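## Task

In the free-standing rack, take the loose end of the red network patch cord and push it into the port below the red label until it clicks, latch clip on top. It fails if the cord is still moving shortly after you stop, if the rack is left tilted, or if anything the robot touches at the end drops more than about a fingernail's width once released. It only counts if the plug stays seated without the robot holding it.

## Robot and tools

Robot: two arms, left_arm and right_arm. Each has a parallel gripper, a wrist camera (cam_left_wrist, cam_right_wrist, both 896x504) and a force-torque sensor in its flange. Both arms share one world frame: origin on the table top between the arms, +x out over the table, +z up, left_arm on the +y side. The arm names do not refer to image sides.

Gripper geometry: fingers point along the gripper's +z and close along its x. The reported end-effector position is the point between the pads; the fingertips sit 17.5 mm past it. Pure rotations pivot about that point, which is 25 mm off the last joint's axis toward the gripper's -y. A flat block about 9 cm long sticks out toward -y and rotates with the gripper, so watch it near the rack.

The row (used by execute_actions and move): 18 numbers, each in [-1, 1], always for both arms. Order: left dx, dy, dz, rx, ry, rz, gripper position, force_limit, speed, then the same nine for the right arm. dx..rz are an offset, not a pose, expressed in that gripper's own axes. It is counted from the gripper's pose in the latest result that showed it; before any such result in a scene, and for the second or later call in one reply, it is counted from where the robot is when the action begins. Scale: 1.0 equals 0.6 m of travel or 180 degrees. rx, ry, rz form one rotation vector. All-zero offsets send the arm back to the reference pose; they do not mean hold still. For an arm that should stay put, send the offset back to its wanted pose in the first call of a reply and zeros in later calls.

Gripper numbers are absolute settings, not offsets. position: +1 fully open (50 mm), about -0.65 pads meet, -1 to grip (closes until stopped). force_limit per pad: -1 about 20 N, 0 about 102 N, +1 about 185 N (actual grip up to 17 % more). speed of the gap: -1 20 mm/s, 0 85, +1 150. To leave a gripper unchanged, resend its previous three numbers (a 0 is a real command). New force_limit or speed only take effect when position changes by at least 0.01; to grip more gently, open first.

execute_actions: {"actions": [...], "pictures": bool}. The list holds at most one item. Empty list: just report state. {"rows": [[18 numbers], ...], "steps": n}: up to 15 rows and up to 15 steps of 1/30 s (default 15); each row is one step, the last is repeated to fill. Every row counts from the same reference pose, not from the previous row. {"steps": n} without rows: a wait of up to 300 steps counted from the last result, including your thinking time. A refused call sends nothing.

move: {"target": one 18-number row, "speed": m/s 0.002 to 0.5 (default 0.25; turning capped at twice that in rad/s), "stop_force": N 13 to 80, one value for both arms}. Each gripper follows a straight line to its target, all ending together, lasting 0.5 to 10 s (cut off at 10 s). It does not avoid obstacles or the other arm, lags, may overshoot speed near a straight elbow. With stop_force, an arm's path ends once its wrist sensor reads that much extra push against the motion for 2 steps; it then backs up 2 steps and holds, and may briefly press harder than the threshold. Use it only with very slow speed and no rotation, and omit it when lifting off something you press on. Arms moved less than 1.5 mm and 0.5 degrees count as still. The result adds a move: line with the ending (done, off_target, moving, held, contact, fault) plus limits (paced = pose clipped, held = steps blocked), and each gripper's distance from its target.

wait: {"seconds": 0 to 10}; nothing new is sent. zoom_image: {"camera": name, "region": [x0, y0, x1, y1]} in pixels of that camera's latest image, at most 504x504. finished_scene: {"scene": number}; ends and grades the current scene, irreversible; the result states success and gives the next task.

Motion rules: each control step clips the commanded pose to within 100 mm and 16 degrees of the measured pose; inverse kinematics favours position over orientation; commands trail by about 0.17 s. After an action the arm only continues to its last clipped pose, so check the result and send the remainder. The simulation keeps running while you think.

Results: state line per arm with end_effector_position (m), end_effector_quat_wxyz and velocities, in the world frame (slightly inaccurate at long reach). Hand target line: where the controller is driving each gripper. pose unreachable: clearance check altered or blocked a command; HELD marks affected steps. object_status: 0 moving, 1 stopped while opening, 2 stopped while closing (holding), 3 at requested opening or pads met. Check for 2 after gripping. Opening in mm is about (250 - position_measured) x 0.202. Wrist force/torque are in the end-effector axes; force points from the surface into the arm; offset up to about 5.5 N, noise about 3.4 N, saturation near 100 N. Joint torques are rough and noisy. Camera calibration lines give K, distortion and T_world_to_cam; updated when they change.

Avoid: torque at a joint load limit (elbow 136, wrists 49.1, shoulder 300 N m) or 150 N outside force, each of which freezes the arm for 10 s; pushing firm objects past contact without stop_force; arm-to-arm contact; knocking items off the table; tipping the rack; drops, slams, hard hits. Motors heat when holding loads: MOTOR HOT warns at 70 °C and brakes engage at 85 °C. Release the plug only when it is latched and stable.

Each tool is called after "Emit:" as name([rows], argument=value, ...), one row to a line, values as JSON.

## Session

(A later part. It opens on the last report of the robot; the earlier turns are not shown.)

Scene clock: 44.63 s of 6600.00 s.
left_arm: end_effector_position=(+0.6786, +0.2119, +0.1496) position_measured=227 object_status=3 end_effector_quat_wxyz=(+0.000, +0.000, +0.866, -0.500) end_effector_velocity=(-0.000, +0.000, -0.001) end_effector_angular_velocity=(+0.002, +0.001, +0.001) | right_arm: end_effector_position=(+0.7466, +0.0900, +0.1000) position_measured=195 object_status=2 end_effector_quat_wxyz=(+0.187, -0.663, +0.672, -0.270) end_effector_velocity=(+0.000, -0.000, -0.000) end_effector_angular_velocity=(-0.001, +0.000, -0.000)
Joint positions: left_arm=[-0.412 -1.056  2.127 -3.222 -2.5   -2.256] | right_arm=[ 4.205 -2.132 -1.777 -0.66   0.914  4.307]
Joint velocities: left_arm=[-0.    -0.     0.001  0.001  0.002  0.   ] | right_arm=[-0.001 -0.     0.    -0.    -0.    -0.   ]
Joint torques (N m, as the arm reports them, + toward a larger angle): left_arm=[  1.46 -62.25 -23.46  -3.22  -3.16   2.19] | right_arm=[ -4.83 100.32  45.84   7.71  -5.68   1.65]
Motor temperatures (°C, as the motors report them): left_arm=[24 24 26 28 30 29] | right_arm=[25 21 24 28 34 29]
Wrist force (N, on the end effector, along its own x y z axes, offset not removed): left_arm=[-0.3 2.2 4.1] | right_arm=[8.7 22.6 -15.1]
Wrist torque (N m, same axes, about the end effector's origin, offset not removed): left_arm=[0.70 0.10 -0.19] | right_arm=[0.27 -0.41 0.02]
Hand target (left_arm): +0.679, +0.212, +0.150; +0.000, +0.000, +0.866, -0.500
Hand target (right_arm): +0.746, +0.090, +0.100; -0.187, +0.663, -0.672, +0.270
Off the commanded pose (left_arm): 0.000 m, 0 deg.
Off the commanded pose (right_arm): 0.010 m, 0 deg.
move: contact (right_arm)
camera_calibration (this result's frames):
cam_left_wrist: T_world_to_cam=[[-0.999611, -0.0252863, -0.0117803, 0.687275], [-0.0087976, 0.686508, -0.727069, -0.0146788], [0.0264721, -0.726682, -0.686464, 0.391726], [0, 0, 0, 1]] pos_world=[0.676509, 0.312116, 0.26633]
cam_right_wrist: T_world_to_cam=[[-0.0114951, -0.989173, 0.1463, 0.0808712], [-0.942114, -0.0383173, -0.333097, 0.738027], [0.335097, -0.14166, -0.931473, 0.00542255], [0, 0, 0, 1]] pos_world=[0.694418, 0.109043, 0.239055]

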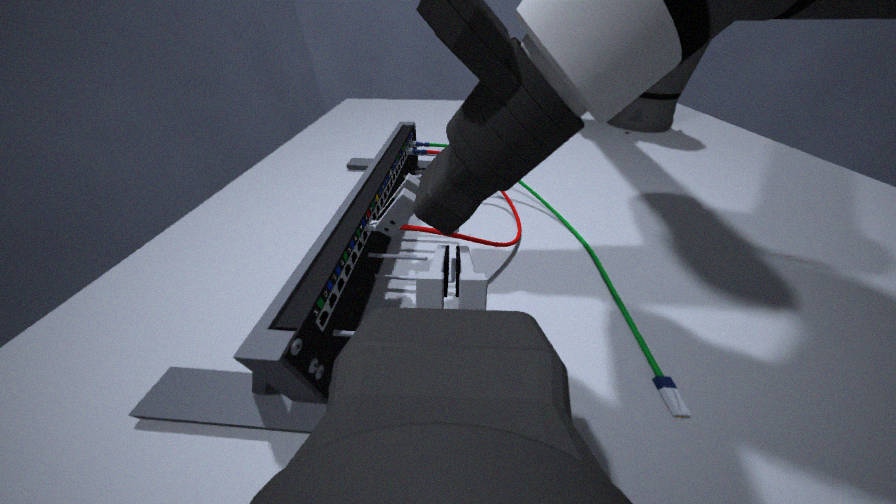

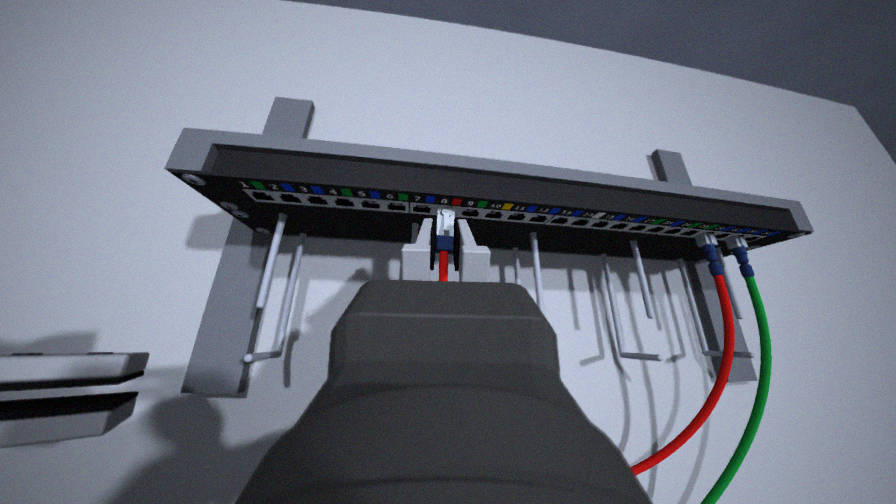

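Emit:
execute_actions(actions=[], pictures=false)

Emit:
move(target=[0,0,0,0,0,0,-0.5,0,0,0.0008,0.0062,0.0025,0,0,0,-1,-0.4,-1], speed=0.01)

Emit:
move(target=[0,0,0,0,0,0,-0.5,0,0,0,-0.021,0.0164,0,0,0,-1,-0.4,-1], speed=0.0025, stop_force=15)

Emit:
zoom_image(camera="cam_right_wrist", region=[405,180,485,260])

Scene clock: 52.60 s of 6600.00 s.
left_arm: end_effector_position=(+0.6786, +0.2119, +0.1496) position_measured=227 object_status=3 end_effector_quat_wxyz=(+0.000, +0.000, +0.866, -0.500) end_effector_velocity=(-0.001, +0.000, -0.000) end_effector_angular_velocity=(-0.000, -0.001, -0.001) | right_arm: end_effector_position=(+0.7463, +0.0900, +0.1000) position_measured=195 object_status=2 end_effector_quat_wxyz=(+0.187, -0.663, +0.672, -0.270) end_effector_velocity=(-0.000, +0.000, -0.001) end_effector_angular_velocity=(-0.000, +0.000, +0.000)
Joint positions: left_arm=[-0.412 -1.056  2.127 -3.222 -2.5   -2.256] | right_arm=[ 4.205 -2.132 -1.777 -0.66   0.914  4.308]
Joint velocities: left_arm=[-0.    -0.     0.001  0.    -0.001  0.002] | right_arm=[ 0.    -0.001 -0.     0.     0.    -0.   ]
Joint torques (N m, as the arm reports them, + toward a larger angle): left_arm=[-12.23 -56.05 -23.59  -5.19  -2.14   0.14] | right_arm=[  0.17 108.31  34.62   3.85  -7.81   1.88]
Motor temperatures (°C, as the motors report them): left_arm=[24 24 26 28 30 29] | right_arm=[25 21 24 28 34 29]
Wrist force (N, on the end effector, along its own x y z axes, offset not removed): left_arm=[-2.8 0.3 0.8] | right_arm=[7.3 15.3 -9.3]
Wrist torque (N m, same axes, about the end effector's origin, offset not removed): left_arm=[0.36 0.42 -0.25] | right_arm=[0.29 -0.69 0.09]
Hand target (left_arm): +0.679, +0.212, +0.150; +0.000, +0.000, +0.866, -0.500
Hand target (right_arm): +0.746, +0.090, +0.100; -0.187, +0.663, -0.672, +0.270
Off the commanded pose (left_arm): 0.000 m, 0 deg.
Off the commanded pose (right_arm): 0.010 m, 0 deg.
Steps of this call (steps 1 to 90: nothing new was sent; then 4.97 s passed at rest). Readings (end_effector_position | what the end effector reports):
1: left_arm (+0.6786, +0.2119, +0.1496) | right_arm (+0.7466, +0.0900, +0.1000) | left_arm position_measured=227 object_status=3 | right_arm position_measured=195 object_status=2
2: left_arm (+0.6786, +0.2119, +0.1496) | right_arm (+0.7465, +0.0901, +0.1000) | left_arm position_measured=227 object_status=3 | right_arm position_measured=195 object_status=2
4: left_arm (+0.6786, +0.2119, +0.1496) | right_arm (+0.7465, +0.0901, +0.1000) | left_arm position_measured=227 object_status=3 | right_arm position_measured=195 object_status=2
8: left_arm (+0.6786, +0.2119, +0.1496) | right_arm (+0.7464, +0.0901, +0.1000) | left_arm position_measured=227 object_status=3 | right_arm position_measured=195 object_status=2
90: the state above

Scene clock: 53.30 s of 6600.00 s.
left_arm: end_effector_position=(+0.6786, +0.2119, +0.1496) position_measured=227 object_status=3 end_effector_quat_wxyz=(+0.000, +0.000, +0.866, -0.500) end_effector_velocity=(+0.000, +0.000, +0.001) end_effector_angular_velocity=(+0.000, -0.002, +0.001) | right_arm: end_effector_position=(+0.7444, +0.0893, +0.0968) position_measured=195 object_status=2 end_effector_quat_wxyz=(+0.187, -0.663, +0.672, -0.270) end_effector_velocity=(-0.001, -0.001, -0.002) end_effector_angular_velocity=(-0.000, +0.000, -0.002)
Joint positions: left_arm=[-0.412 -1.056  2.127 -3.222 -2.5   -2.256] | right_arm=[ 4.207 -2.134 -1.782 -0.655  0.913  4.31 ]
Joint velocities: left_arm=[-0.    -0.001  0.    -0.001  0.001 -0.001] | right_arm=[ 0.    -0.001 -0.003  0.002  0.     0.002]
Joint torques (N m, as the arm reports them, + toward a larger angle): left_arm=[-11.85 -56.94 -23.24  -5.26  -2.21  -0.12] | right_arm=[10.33 81.16 29.8   6.53 -4.18  1.98]
Motor temperatures (°C, as the motors report them): left_arm=[24 24 26 28 30 29] | right_arm=[25 21 24 28 34 29]
Wrist force (N, on the end effector, along its own x y z axes, offset not removed): left_arm=[2.8 2.3 6.4] | right_arm=[4.3 4.5 0.1]
Wrist torque (N m, same axes, about the end effector's origin, offset not removed): left_arm=[0.64 -0.57 -0.37] | right_arm=[0.85 -0.52 0.10]
Hand target (left_arm): +0.679, +0.212, +0.150; +0.000, +0.000, +0.866, -0.500
Hand target (right_arm): +0.744, +0.089, +0.097; -0.187, +0.663, -0.672, +0.270
Off the commanded pose (left_arm): 0.000 m, 0 deg.
Off the commanded pose (right_arm): 0.000 m, 0 deg.
move: done
camera_calibration (this result's frames):
cam_left_wrist: T_world_to_cam=[[-0.999611, -0.0252861, -0.0117675, 0.687273], [-0.00880691, 0.686512, -0.727065, -0.0146818], [0.0264631, -0.726679, -0.686468, 0.391725], [0, 0, 0, 1]] pos_world=[0.67651, 0.312116, 0.266319]
cam_right_wrist: T_world_to_cam=[[-0.0115765, -0.989175, 0.146283, 0.08065], [-0.942084, -0.038248, -0.333189, 0.734929], [0.335177, -0.141668, -0.931443, 0.00305244], [0, 0, 0, 1]] pos_world=[0.692275, 0.108319, 0.235916]

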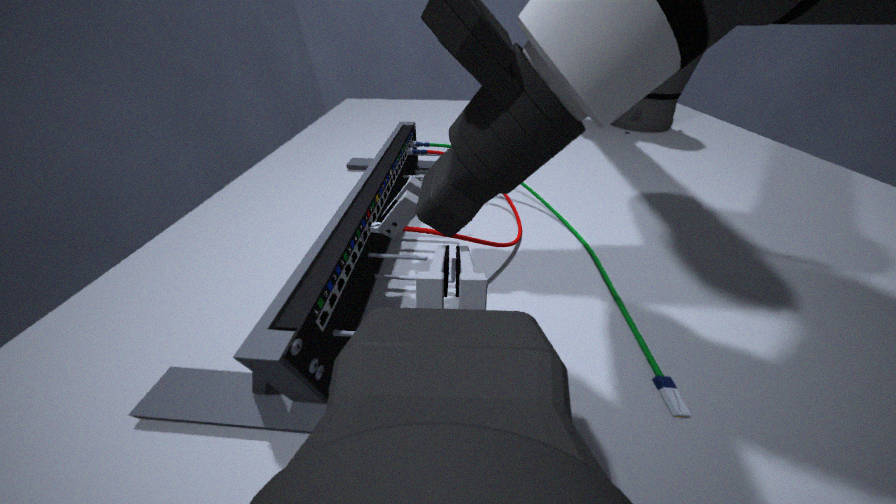

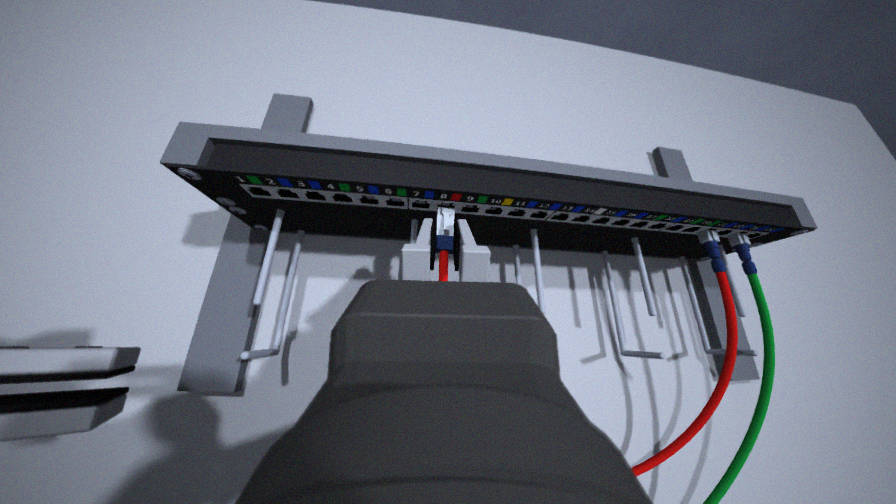

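Scene clock: 56.57 s of 6600.00 s.
left_arm: end_effector_position=(+0.6786, +0.2119, +0.1496) position_measured=227 object_status=3 end_effector_quat_wxyz=(+0.000, +0.000, +0.866, -0.500) end_effector_velocity=(-0.000, +0.000, -0.001) end_effector_angular_velocity=(+0.001, +0.001, +0.001) | right_arm: end_effector_position=(+0.7517, +0.0890, +0.0968) position_measured=195 object_status=2 end_effector_quat_wxyz=(+0.187, -0.663, +0.672, -0.270) end_effector_velocity=(+0.001, -0.000, +0.000) end_effector_angular_velocity=(+0.001, -0.000, -0.001)
Joint positions: left_arm=[-0.412 -1.056  2.127 -3.222 -2.5   -2.256] | right_arm=[ 4.199 -2.139 -1.774 -0.651  0.915  4.3  ]
Joint velocities: left_arm=[ 0.     0.001  0.     0.     0.001 -0.   ] | right_arm=[-0.001 -0.     0.     0.001 -0.    -0.   ]
Joint torques (N m, as the arm reports them, + toward a larger angle): left_arm=[-11.43 -57.09 -23.22  -5.26  -2.12  -0.02] | right_arm=[ -0.69 100.52  40.34   5.91  -2.92   1.55]
Motor temperatures (°C, as the motors report them): left_arm=[24 24 26 28 30 29] | right_arm=[25 21 24 28 34 29]
Wrist force (N, on the end effector, along its own x y z axes, offset not removed): left_arm=[1.8 0.1 0.9] | right_arm=[6.0 12.9 -11.2]
Wrist torque (N m, same axes, about the end effector's origin, offset not removed): left_arm=[0.24 -0.25 -0.38] | right_arm=[0.35 -0.46 0.09]
Hand target (left_arm): +0.679, +0.212, +0.150; +0.000, +0.000, +0.866, -0.500
Hand target (right_arm): +0.751, +0.089, +0.097; -0.187, +0.663, -0.672, +0.270
Off the commanded pose (left_arm): 0.000 m, 0 deg.
Off the commanded pose (right_arm): 0.009 m, 0 deg.
move: contact (right_arm)
camera_calibration (this result's frames):
cam_left_wrist: T_world_to_cam=[[-0.999611, -0.0252859, -0.0117679, 0.687273], [-0.00880644, 0.686512, -0.727065, -0.0146819], [0.0264633, -0.726679, -0.686468, 0.391725], [0, 0, 0, 1]] pos_world=[0.67651, 0.312116, 0.266319]
cam_right_wrist: T_world_to_cam=[[-0.0115392, -0.989173, 0.146297, 0.080369], [-0.942097, -0.0382822, -0.333149, 0.741808], [0.335143, -0.14167, -0.931455, 0.000548477], [0, 0, 0, 1]] pos_world=[0.699598, 0.107975, 0.235886]

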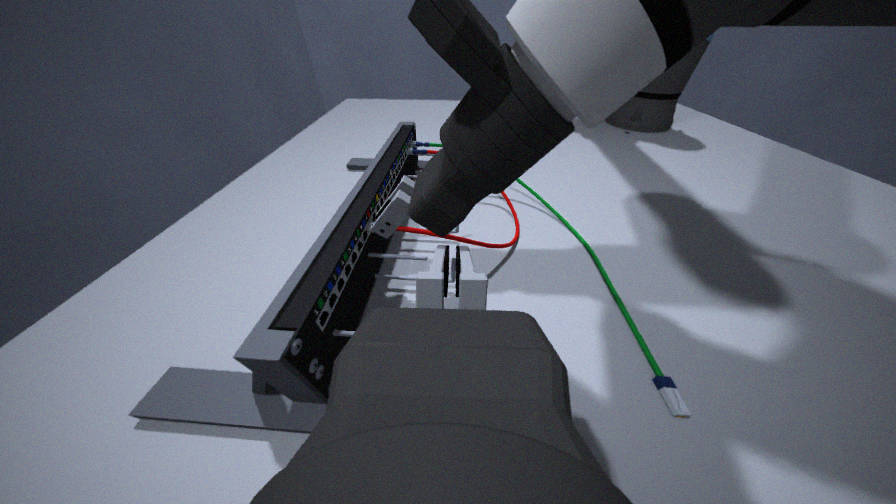

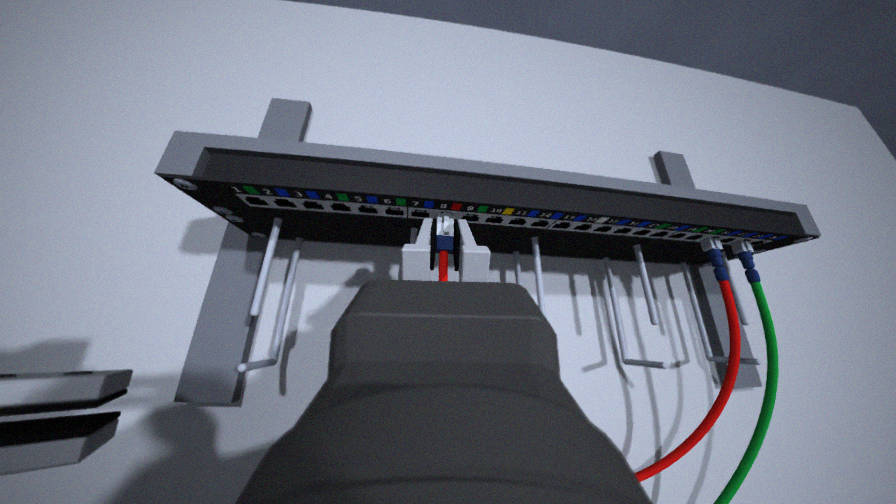

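Region (405, 180, 485, 260) of cam_right_wrist's 896x504 image, scaled by 6.300, with more detail than that image has.

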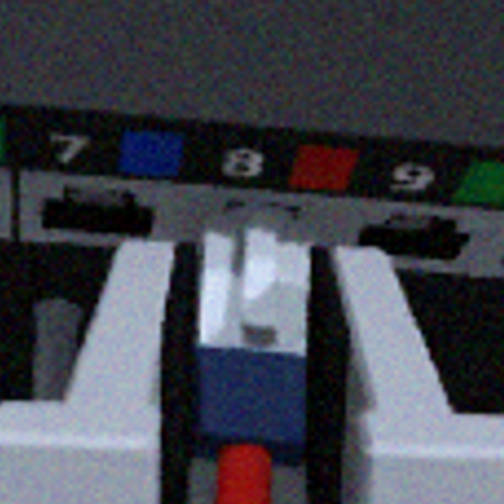

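Emit:
move(target=[0,0,0,0,0,0,-0.5,0,0,0,-0.0092,0.0072,0,0,0,-1,-0.4,-1], speed=0.002, stop_force=20)

Emit:
zoom_image(camera="cam_right_wrist", region=[405,180,485,260])

Scene clock: 61.00 s of 6600.00 s.
left_arm: end_effector_position=(+0.6786, +0.2119, +0.1496) position_measured=227 object_status=3 end_effector_quat_wxyz=(+0.000, +0.000, +0.866, -0.500) end_effector_velocity=(+0.001, -0.001, +0.000) end_effector_angular_velocity=(+0.000, -0.001, +0.000) | right_arm: end_effector_position=(+0.7556, +0.0888, +0.0967) position_measured=195 object_status=2 end_effector_quat_wxyz=(+0.187, -0.663, +0.672, -0.270) end_effector_velocity=(-0.000, -0.000, -0.000) end_effector_angular_velocity=(-0.001, +0.001, -0.000)
Joint positions: left_arm=[-0.412 -1.056  2.127 -3.222 -2.5   -2.256] | right_arm=[ 4.195 -2.142 -1.77  -0.649  0.916  4.294]
Joint velocities: left_arm=[-0.     0.    -0.002  0.001  0.001 -0.   ] | right_arm=[ 0.     0.     0.    -0.002  0.     0.   ]
Joint torques (N m, as the arm reports them, + toward a larger angle): left_arm=[-12.19 -56.34 -23.31  -5.35  -2.09   0.03] | right_arm=[-11.13  95.96  48.76   8.43  -5.03   0.35]
Motor temperatures (°C, as the motors report them): left_arm=[24 24 26 28 30 29] | right_arm=[25 21 24 28 34 29]
Wrist force (N, on the end effector, along its own x y z axes, offset not removed): left_arm=[0.3 -1.3 2.4] | right_arm=[12.4 23.0 -20.6]
Wrist torque (N m, same axes, about the end effector's origin, offset not removed): left_arm=[-0.02 -0.03 -0.39] | right_arm=[0.04 -0.30 0.07]
Hand target (left_arm): +0.679, +0.212, +0.150; +0.000, +0.000, +0.866, -0.500
Hand target (right_arm): +0.755, +0.089, +0.097; -0.187, +0.663, -0.672, +0.270
Off the commanded pose (left_arm): 0.000 m, 0 deg.
Off the commanded pose (right_arm): 0.003 m, 0 deg.
move: contact (right_arm)
camera_calibration (this result's frames):
cam_left_wrist: T_world_to_cam=[[-0.999611, -0.0252861, -0.0117675, 0.687273], [-0.0088069, 0.686512, -0.727065, -0.0146817], [0.0264631, -0.726679, -0.686468, 0.391725], [0, 0, 0, 1]] pos_world=[0.67651, 0.312116, 0.266319]
cam_right_wrist: T_world_to_cam=[[-0.0114118, -0.989168, 0.146345, 0.0801611], [-0.942157, -0.0383918, -0.332965, 0.745404], [0.334976, -0.141679, -0.931514, -0.000691173], [0, 0, 0, 1]] pos_world=[0.703434, 0.107812, 0.235818]

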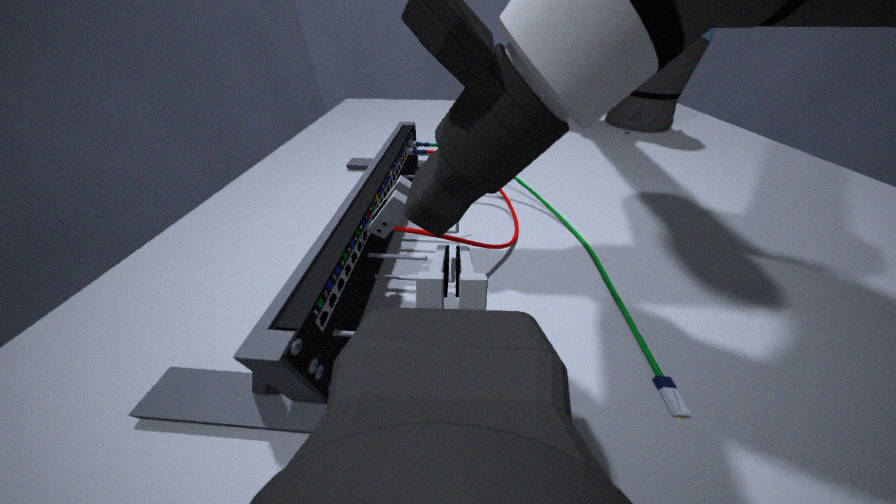

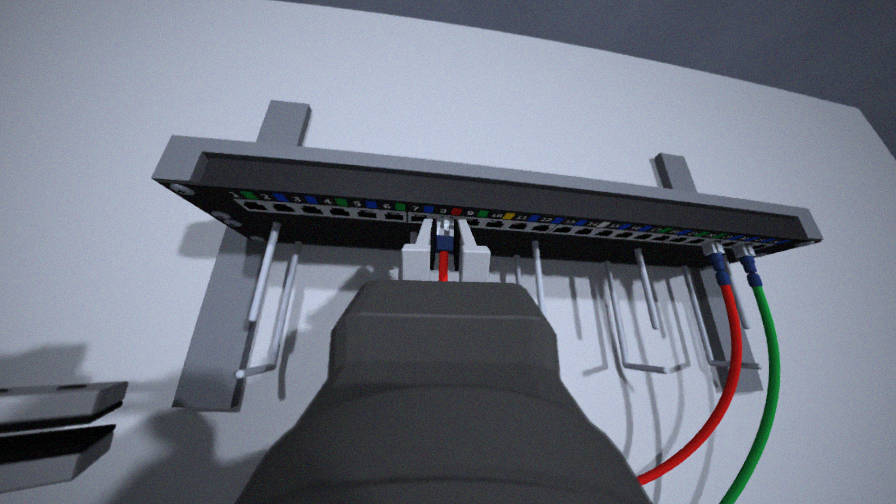

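Region (405, 180, 485, 260) of cam_right_wrist's 896x504 image, scaled by 6.300, with more detail than that image has.

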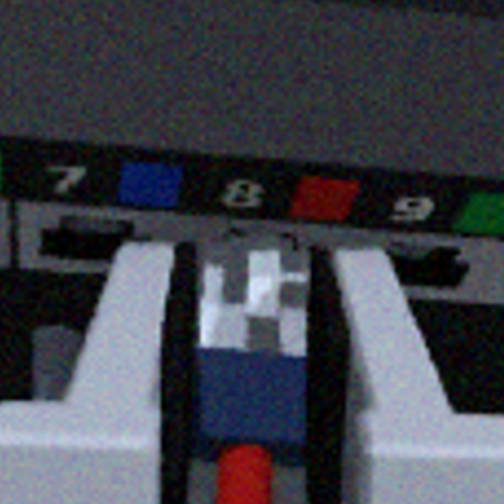

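Pull test.

Emit:
move(target=[0,0,0,0,0,0,-0.5,0,0,0.0004,0.0046,-0.0036,0,0,0,-1,-0.4,-1], speed=0.002, stop_force=42)

Scene clock: 63.90 s of 6600.00 s.
left_arm: end_effector_position=(+0.6786, +0.2119, +0.1496) position_measured=227 object_status=3 end_effector_quat_wxyz=(+0.000, +0.000, +0.866, -0.500) end_effector_velocity=(+0.000, -0.000, +0.000) end_effector_angular_velocity=(+0.000, -0.001, +0.000) | right_arm: end_effector_position=(+0.7539, +0.0887, +0.0968) position_measured=195 object_status=2 end_effector_quat_wxyz=(+0.187, -0.663, +0.672, -0.270) end_effector_velocity=(+0.000, -0.000, +0.000) end_effector_angular_velocity=(-0.000, +0.000, -0.000)
Joint positions: left_arm=[-0.412 -1.056  2.127 -3.222 -2.5   -2.256] | right_arm=[ 4.197 -2.141 -1.772 -0.65   0.915  4.297]
Joint velocities: left_arm=[-0.    -0.    -0.    -0.001  0.001 -0.   ] | right_arm=[-0.001  0.     0.    -0.     0.    -0.   ]
Joint torques (N m, as the arm reports them, + toward a larger angle): left_arm=[-11.12 -57.12 -23.01  -5.09  -2.    -0.01] | right_arm=[ 5.29 92.13 36.87  1.38  0.89 -0.8 ]
Motor temperatures (°C, as the motors report them): left_arm=[24 24 26 28 30 29] | right_arm=[25 21 24 28 34 29]
Wrist force (N, on the end effector, along its own x y z axes, offset not removed): left_arm=[-0.3 0.3 7.3] | right_arm=[0.8 -16.8 15.5]
Wrist torque (N m, same axes, about the end effector's origin, offset not removed): left_arm=[0.39 0.16 -0.30] | right_arm=[0.93 -0.35 0.05]
Hand target (left_arm): +0.679, +0.212, +0.150; +0.000, +0.000, +0.866, -0.500
Hand target (right_arm): +0.754, +0.089, +0.097; -0.187, +0.663, -0.672, +0.270
Off the commanded pose (left_arm): 0.000 m, 0 deg.
Off the commanded pose (right_arm): 0.002 m, 0 deg.
move: contact (right_arm)
camera_calibration (this result's frames):
cam_left_wrist: T_world_to_cam=[[-0.999611, -0.025286, -0.0117675, 0.687273], [-0.00880686, 0.686512, -0.727065, -0.0146817], [0.0264631, -0.726679, -0.686468, 0.391725], [0, 0, 0, 1]] pos_world=[0.67651, 0.312116, 0.266319]
cam_right_wrist: T_world_to_cam=[[-0.0115892, -0.989169, 0.146325, 0.0801693], [-0.942089, -0.0382482, -0.333176, 0.743833], [0.335164, -0.141713, -0.931441, -0.00020529], [0, 0, 0, 1]] pos_world=[0.701755, 0.107722, 0.235905]

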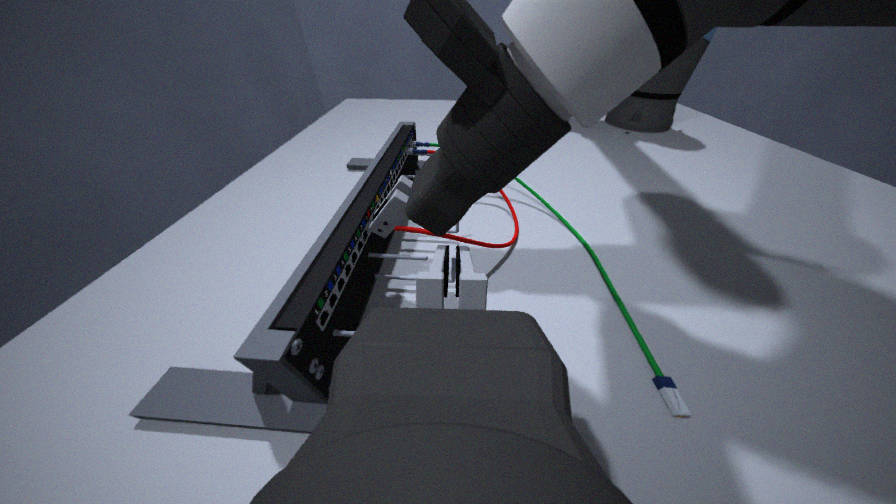

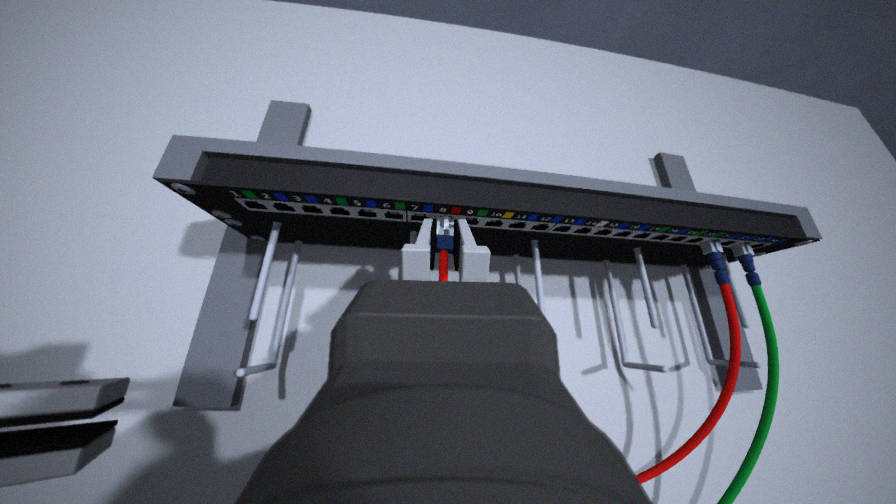

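The plug holds about 25 N, so it is latched.

Emit:
move(target=[0,0,0,0,0,0,-0.5,0,0,0,-0.0008,0.0006,0,0,0,0.1,-0.4,-0.8], speed=0.005)

Emit:
move(target=[0,0,0,0,0,0,-0.5,0,0,0,0,-0.08,0,0,0,0.1,-0.4,-0.8], speed=0.06)

Emit:
wait(seconds=3)

Scene clock: 67.47 s of 6600.00 s.
left_arm: end_effector_position=(+0.6786, +0.2119, +0.1496) position_measured=227 object_status=3 end_effector_quat_wxyz=(+0.000, +0.000, +0.866, -0.500) end_effector_velocity=(-0.000, -0.000, +0.000) end_effector_angular_velocity=(-0.001, +0.000, -0.001) | right_arm: end_effector_position=(+0.7545, +0.0887, +0.0968) position_measured=138 object_status=3 end_effector_quat_wxyz=(+0.187, -0.663, +0.672, -0.270) end_effector_velocity=(+0.000, -0.000, +0.001) end_effector_angular_velocity=(+0.001, -0.001, -0.000)
Joint positions: left_arm=[-0.412 -1.056  2.127 -3.222 -2.5   -2.256] | right_arm=[ 4.196 -2.141 -1.771 -0.65   0.915  4.296]
Joint velocities: left_arm=[-0.     0.    -0.     0.001 -0.001  0.001] | right_arm=[-0.     0.     0.     0.    -0.001 -0.   ]
Joint torques (N m, as the arm reports them, + toward a larger angle): left_arm=[-11.86 -57.29 -23.05  -5.04  -1.99   0.12] | right_arm=[-16.95  82.96  52.68   6.66  -4.52  -1.8 ]
Motor temperatures (°C, as the motors report them): left_arm=[24 24 26 28 30 29] | right_arm=[25 21 24 28 34 29]
Wrist force (N, on the end effector, along its own x y z axes, offset not removed): left_arm=[4.2 1.9 -3.4] | right_arm=[5.0 3.1 -0.8]
Wrist torque (N m, same axes, about the end effector's origin, offset not removed): left_arm=[0.53 -0.68 -0.57] | right_arm=[0.51 -0.72 0.05]
Hand target (left_arm): +0.679, +0.212, +0.150; +0.000, +0.000, +0.866, -0.500
Hand target (right_arm): +0.755, +0.089, +0.097; -0.187, +0.663, -0.672, +0.270
Off the commanded pose (left_arm): 0.000 m, 0 deg.
Off the commanded pose (right_arm): 0.000 m, 0 deg.
move: done
camera_calibration (this result's frames):
cam_left_wrist: T_world_to_cam=[[-0.999611, -0.025286, -0.0117675, 0.687273], [-0.00880686, 0.686512, -0.727065, -0.0146817], [0.0264631, -0.726679, -0.686468, 0.391725], [0, 0, 0, 1]] pos_world=[0.67651, 0.312116, 0.266319]
cam_right_wrist: T_world_to_cam=[[-0.0115445, -0.989173, 0.1463, 0.0801427], [-0.942113, -0.038271, -0.333103, 0.744356], [0.335095, -0.141677, -0.931471, -0.000344663], [0, 0, 0, 1]] pos_world=[0.702308, 0.107713, 0.235901]

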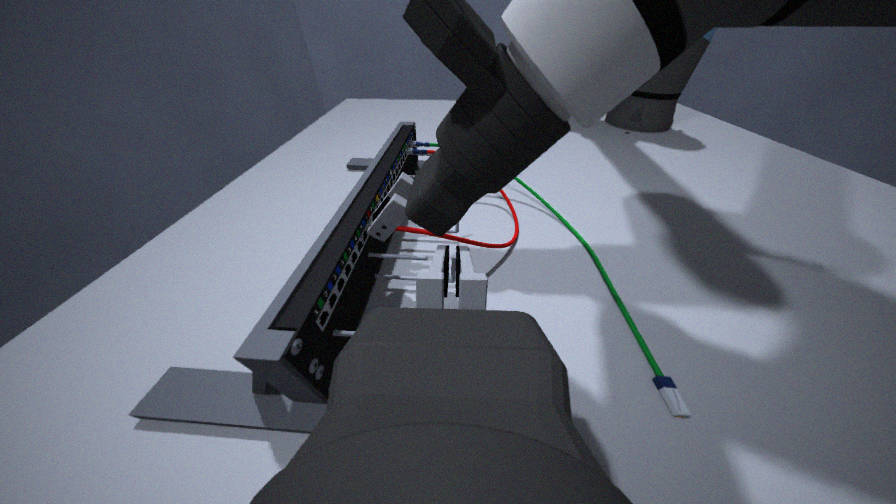

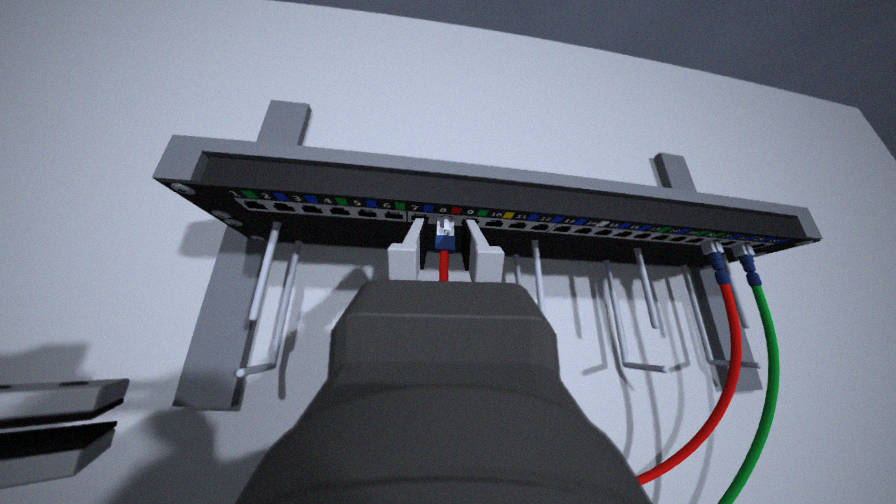

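Scene clock: 68.70 s of 6600.00 s.
left_arm: end_effector_position=(+0.6786, +0.2119, +0.1496) position_measured=227 object_status=3 end_effector_quat_wxyz=(+0.000, +0.000, +0.866, -0.500) end_effector_velocity=(+0.000, -0.000, +0.000) end_effector_angular_velocity=(+0.001, -0.003, -0.001) | right_arm: end_effector_position=(+0.7254, +0.0943, +0.1343) position_measured=138 object_status=3 end_effector_quat_wxyz=(+0.187, -0.663, +0.672, -0.270) end_effector_velocity=(-0.002, +0.001, +0.003) end_effector_angular_velocity=(-0.000, -0.000, +0.001)
Joint positions: left_arm=[-0.412 -1.056  2.127 -3.222 -2.5   -2.256] | right_arm=[ 4.23  -2.081 -1.78  -0.727  0.911  4.339]
Joint velocities: left_arm=[-0.     0.    -0.001 -0.     0.001  0.002] | right_arm=[ 0.003  0.004 -0.    -0.005 -0.     0.002]
Joint torques (N m, as the arm reports them, + toward a larger angle): left_arm=[-12.   -57.62 -23.4   -4.82  -2.15   0.31] | right_arm=[ 10.1  107.54  31.78   2.82  -4.69   2.16]
Motor temperatures (°C, as the motors report them): left_arm=[24 24 26 28 30 29] | right_arm=[25 21 24 28 34 29]
Wrist force (N, on the end effector, along its own x y z axes, offset not removed): left_arm=[2.6 -3.7 2.2] | right_arm=[4.3 3.5 -0.9]
Wrist torque (N m, same axes, about the end effector's origin, offset not removed): left_arm=[-0.52 -0.36 -0.45] | right_arm=[0.61 -0.61 0.06]
Hand target (left_arm): +0.679, +0.212, +0.150; +0.000, +0.000, +0.866, -0.500
Hand target (right_arm): +0.725, +0.094, +0.135; -0.187, +0.663, -0.672, +0.270
Off the commanded pose (left_arm): 0.000 m, 0 deg.
Off the commanded pose (right_arm): 0.000 m, 0 deg.
move: done
camera_calibration (this result's frames):
cam_left_wrist: T_world_to_cam=[[-0.999611, -0.025286, -0.0117676, 0.687273], [-0.00880676, 0.686512, -0.727065, -0.0146818], [0.0264632, -0.726679, -0.686468, 0.391725], [0, 0, 0, 1]] pos_world=[0.67651, 0.312116, 0.266319]
cam_right_wrist: T_world_to_cam=[[-0.0114699, -0.989186, 0.14622, 0.0797741], [-0.942125, -0.0383092, -0.333067, 0.729691], [0.335067, -0.141577, -0.931497, 0.0450449], [0, 0, 0, 1]] pos_world=[0.673282, 0.113243, 0.273331]

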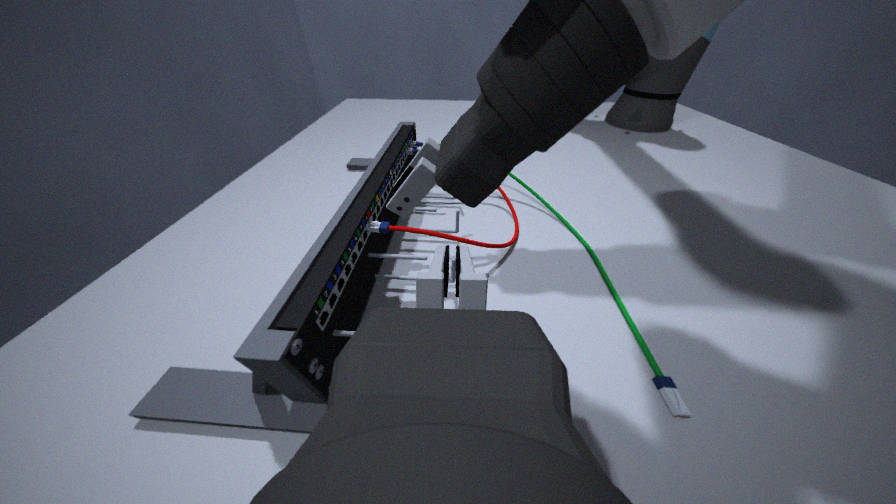

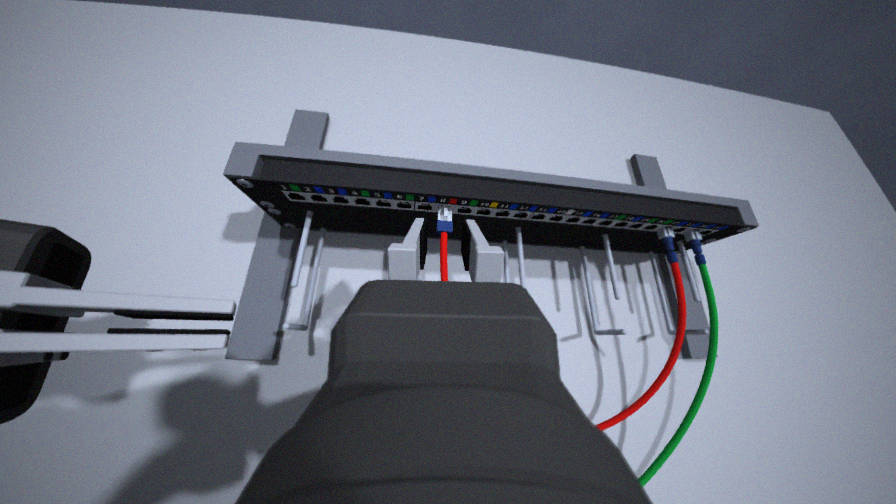

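Scene clock: 71.70 s of 6600.00 s.
left_arm: end_effector_position=(+0.6786, +0.2119, +0.1496) position_measured=227 object_status=3 end_effector_quat_wxyz=(+0.000, +0.000, +0.866, -0.500) end_effector_velocity=(+0.000, -0.000, -0.001) end_effector_angular_velocity=(+0.001, +0.003, +0.001) | right_arm: end_effector_position=(+0.7252, +0.0943, +0.1345) position_measured=138 object_status=3 end_effector_quat_wxyz=(+0.187, -0.663, +0.672, -0.270) end_effector_velocity=(-0.000, +0.000, -0.000) end_effector_angular_velocity=(+0.001, -0.001, -0.000)
Joint positions: left_arm=[-0.412 -1.056  2.127 -3.222 -2.5   -2.256] | right_arm=[ 4.23  -2.081 -1.78  -0.728  0.911  4.339]
Joint velocities: left_arm=[-0.     0.001 -0.     0.     0.    -0.003] | right_arm=[ 0.    -0.     0.     0.001 -0.     0.001]
Joint torques (N m, as the arm reports them, + toward a larger angle): left_arm=[-10.07 -56.15 -23.7   -4.99  -2.16   0.1 ] | right_arm=[  8.68 105.14  31.45   2.31  -4.74   1.91]
Motor temperatures (°C, as the motors report them): left_arm=[24 24 26 28 30 29] | right_arm=[25 21 24 28 34 29]
Wrist force (N, on the end effector, along its own x y z axes, offset not removed): left_arm=[1.7 -1.1 1.8] | right_arm=[3.4 3.0 -0.3]
Wrist torque (N m, same axes, about the end effector's origin, offset not removed): left_arm=[-0.13 -0.37 -0.31] | right_arm=[0.48 -0.41 0.14]
Hand target (left_arm): +0.679, +0.212, +0.150; +0.000, +0.000, +0.866, -0.500
Hand target (right_arm): +0.725, +0.094, +0.135; -0.187, +0.663, -0.672, +0.270
Off the commanded pose (left_arm): 0.000 m, 0 deg.
Off the commanded pose (right_arm): 0.000 m, 0 deg.
Steps of this call (steps 1 to 90: nothing new was sent). Readings (end_effector_position | what the end effector reports):
1: left_arm (+0.6786, +0.2119, +0.1496) | right_arm (+0.7254, +0.0943, +0.1343) | left_arm position_measured=227 object_status=3 | right_arm position_measured=138 object_status=3
2: left_arm (+0.6786, +0.2119, +0.1496) | right_arm (+0.7253, +0.0943, +0.1344) | left_arm position_measured=227 object_status=3 | right_arm position_measured=138 object_status=3
4: left_arm (+0.6786, +0.2119, +0.1496) | right_arm (+0.7253, +0.0943, +0.1344) | left_arm position_measured=227 object_status=3 | right_arm position_measured=138 object_status=3
8: left_arm (+0.6786, +0.2119, +0.1496) | right_arm (+0.7252, +0.0943, +0.1345) | left_arm position_measured=227 object_status=3 | right_arm position_measured=138 object_status=3
90: the state above
camera_calibration (this result's frames):
cam_left_wrist: T_world_to_cam=[[-0.999611, -0.0252861, -0.0117674, 0.687273], [-0.00880692, 0.686512, -0.727065, -0.0146818], [0.0264631, -0.726679, -0.686468, 0.391725], [0, 0, 0, 1]] pos_world=[0.67651, 0.312116, 0.266319]
cam_right_wrist: T_world_to_cam=[[-0.0114924, -0.989185, 0.146222, 0.0797868], [-0.942127, -0.0382879, -0.333062, 0.729583], [0.335059, -0.141588, -0.931498, 0.0453818], [0, 0, 0, 1]] pos_world=[0.673072, 0.113284, 0.273603]

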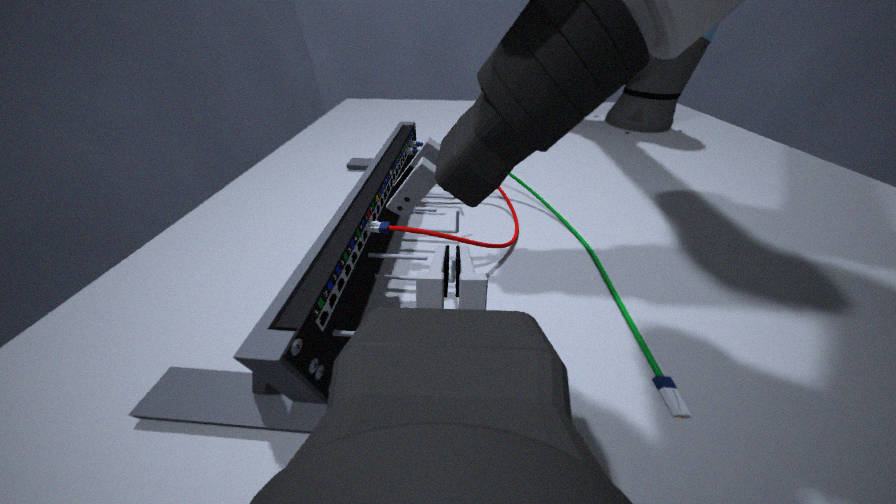

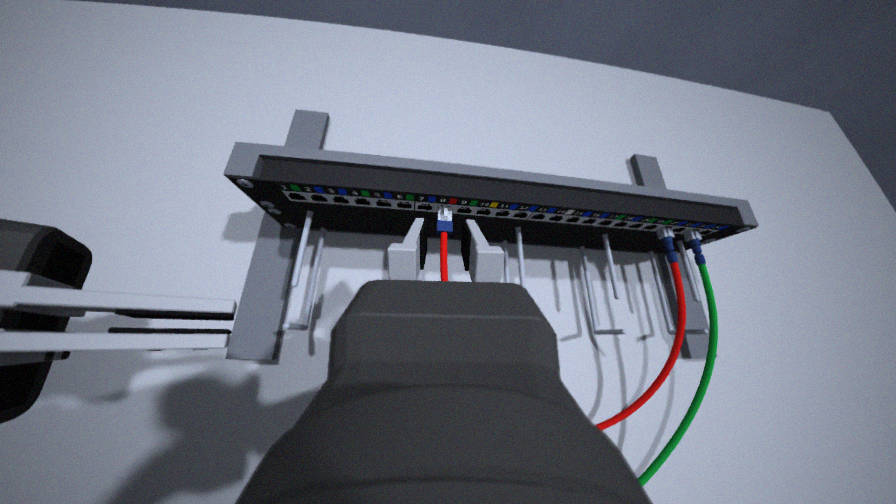

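Emit:
finished_scene(scene=2)

The scene is finished: the task was done.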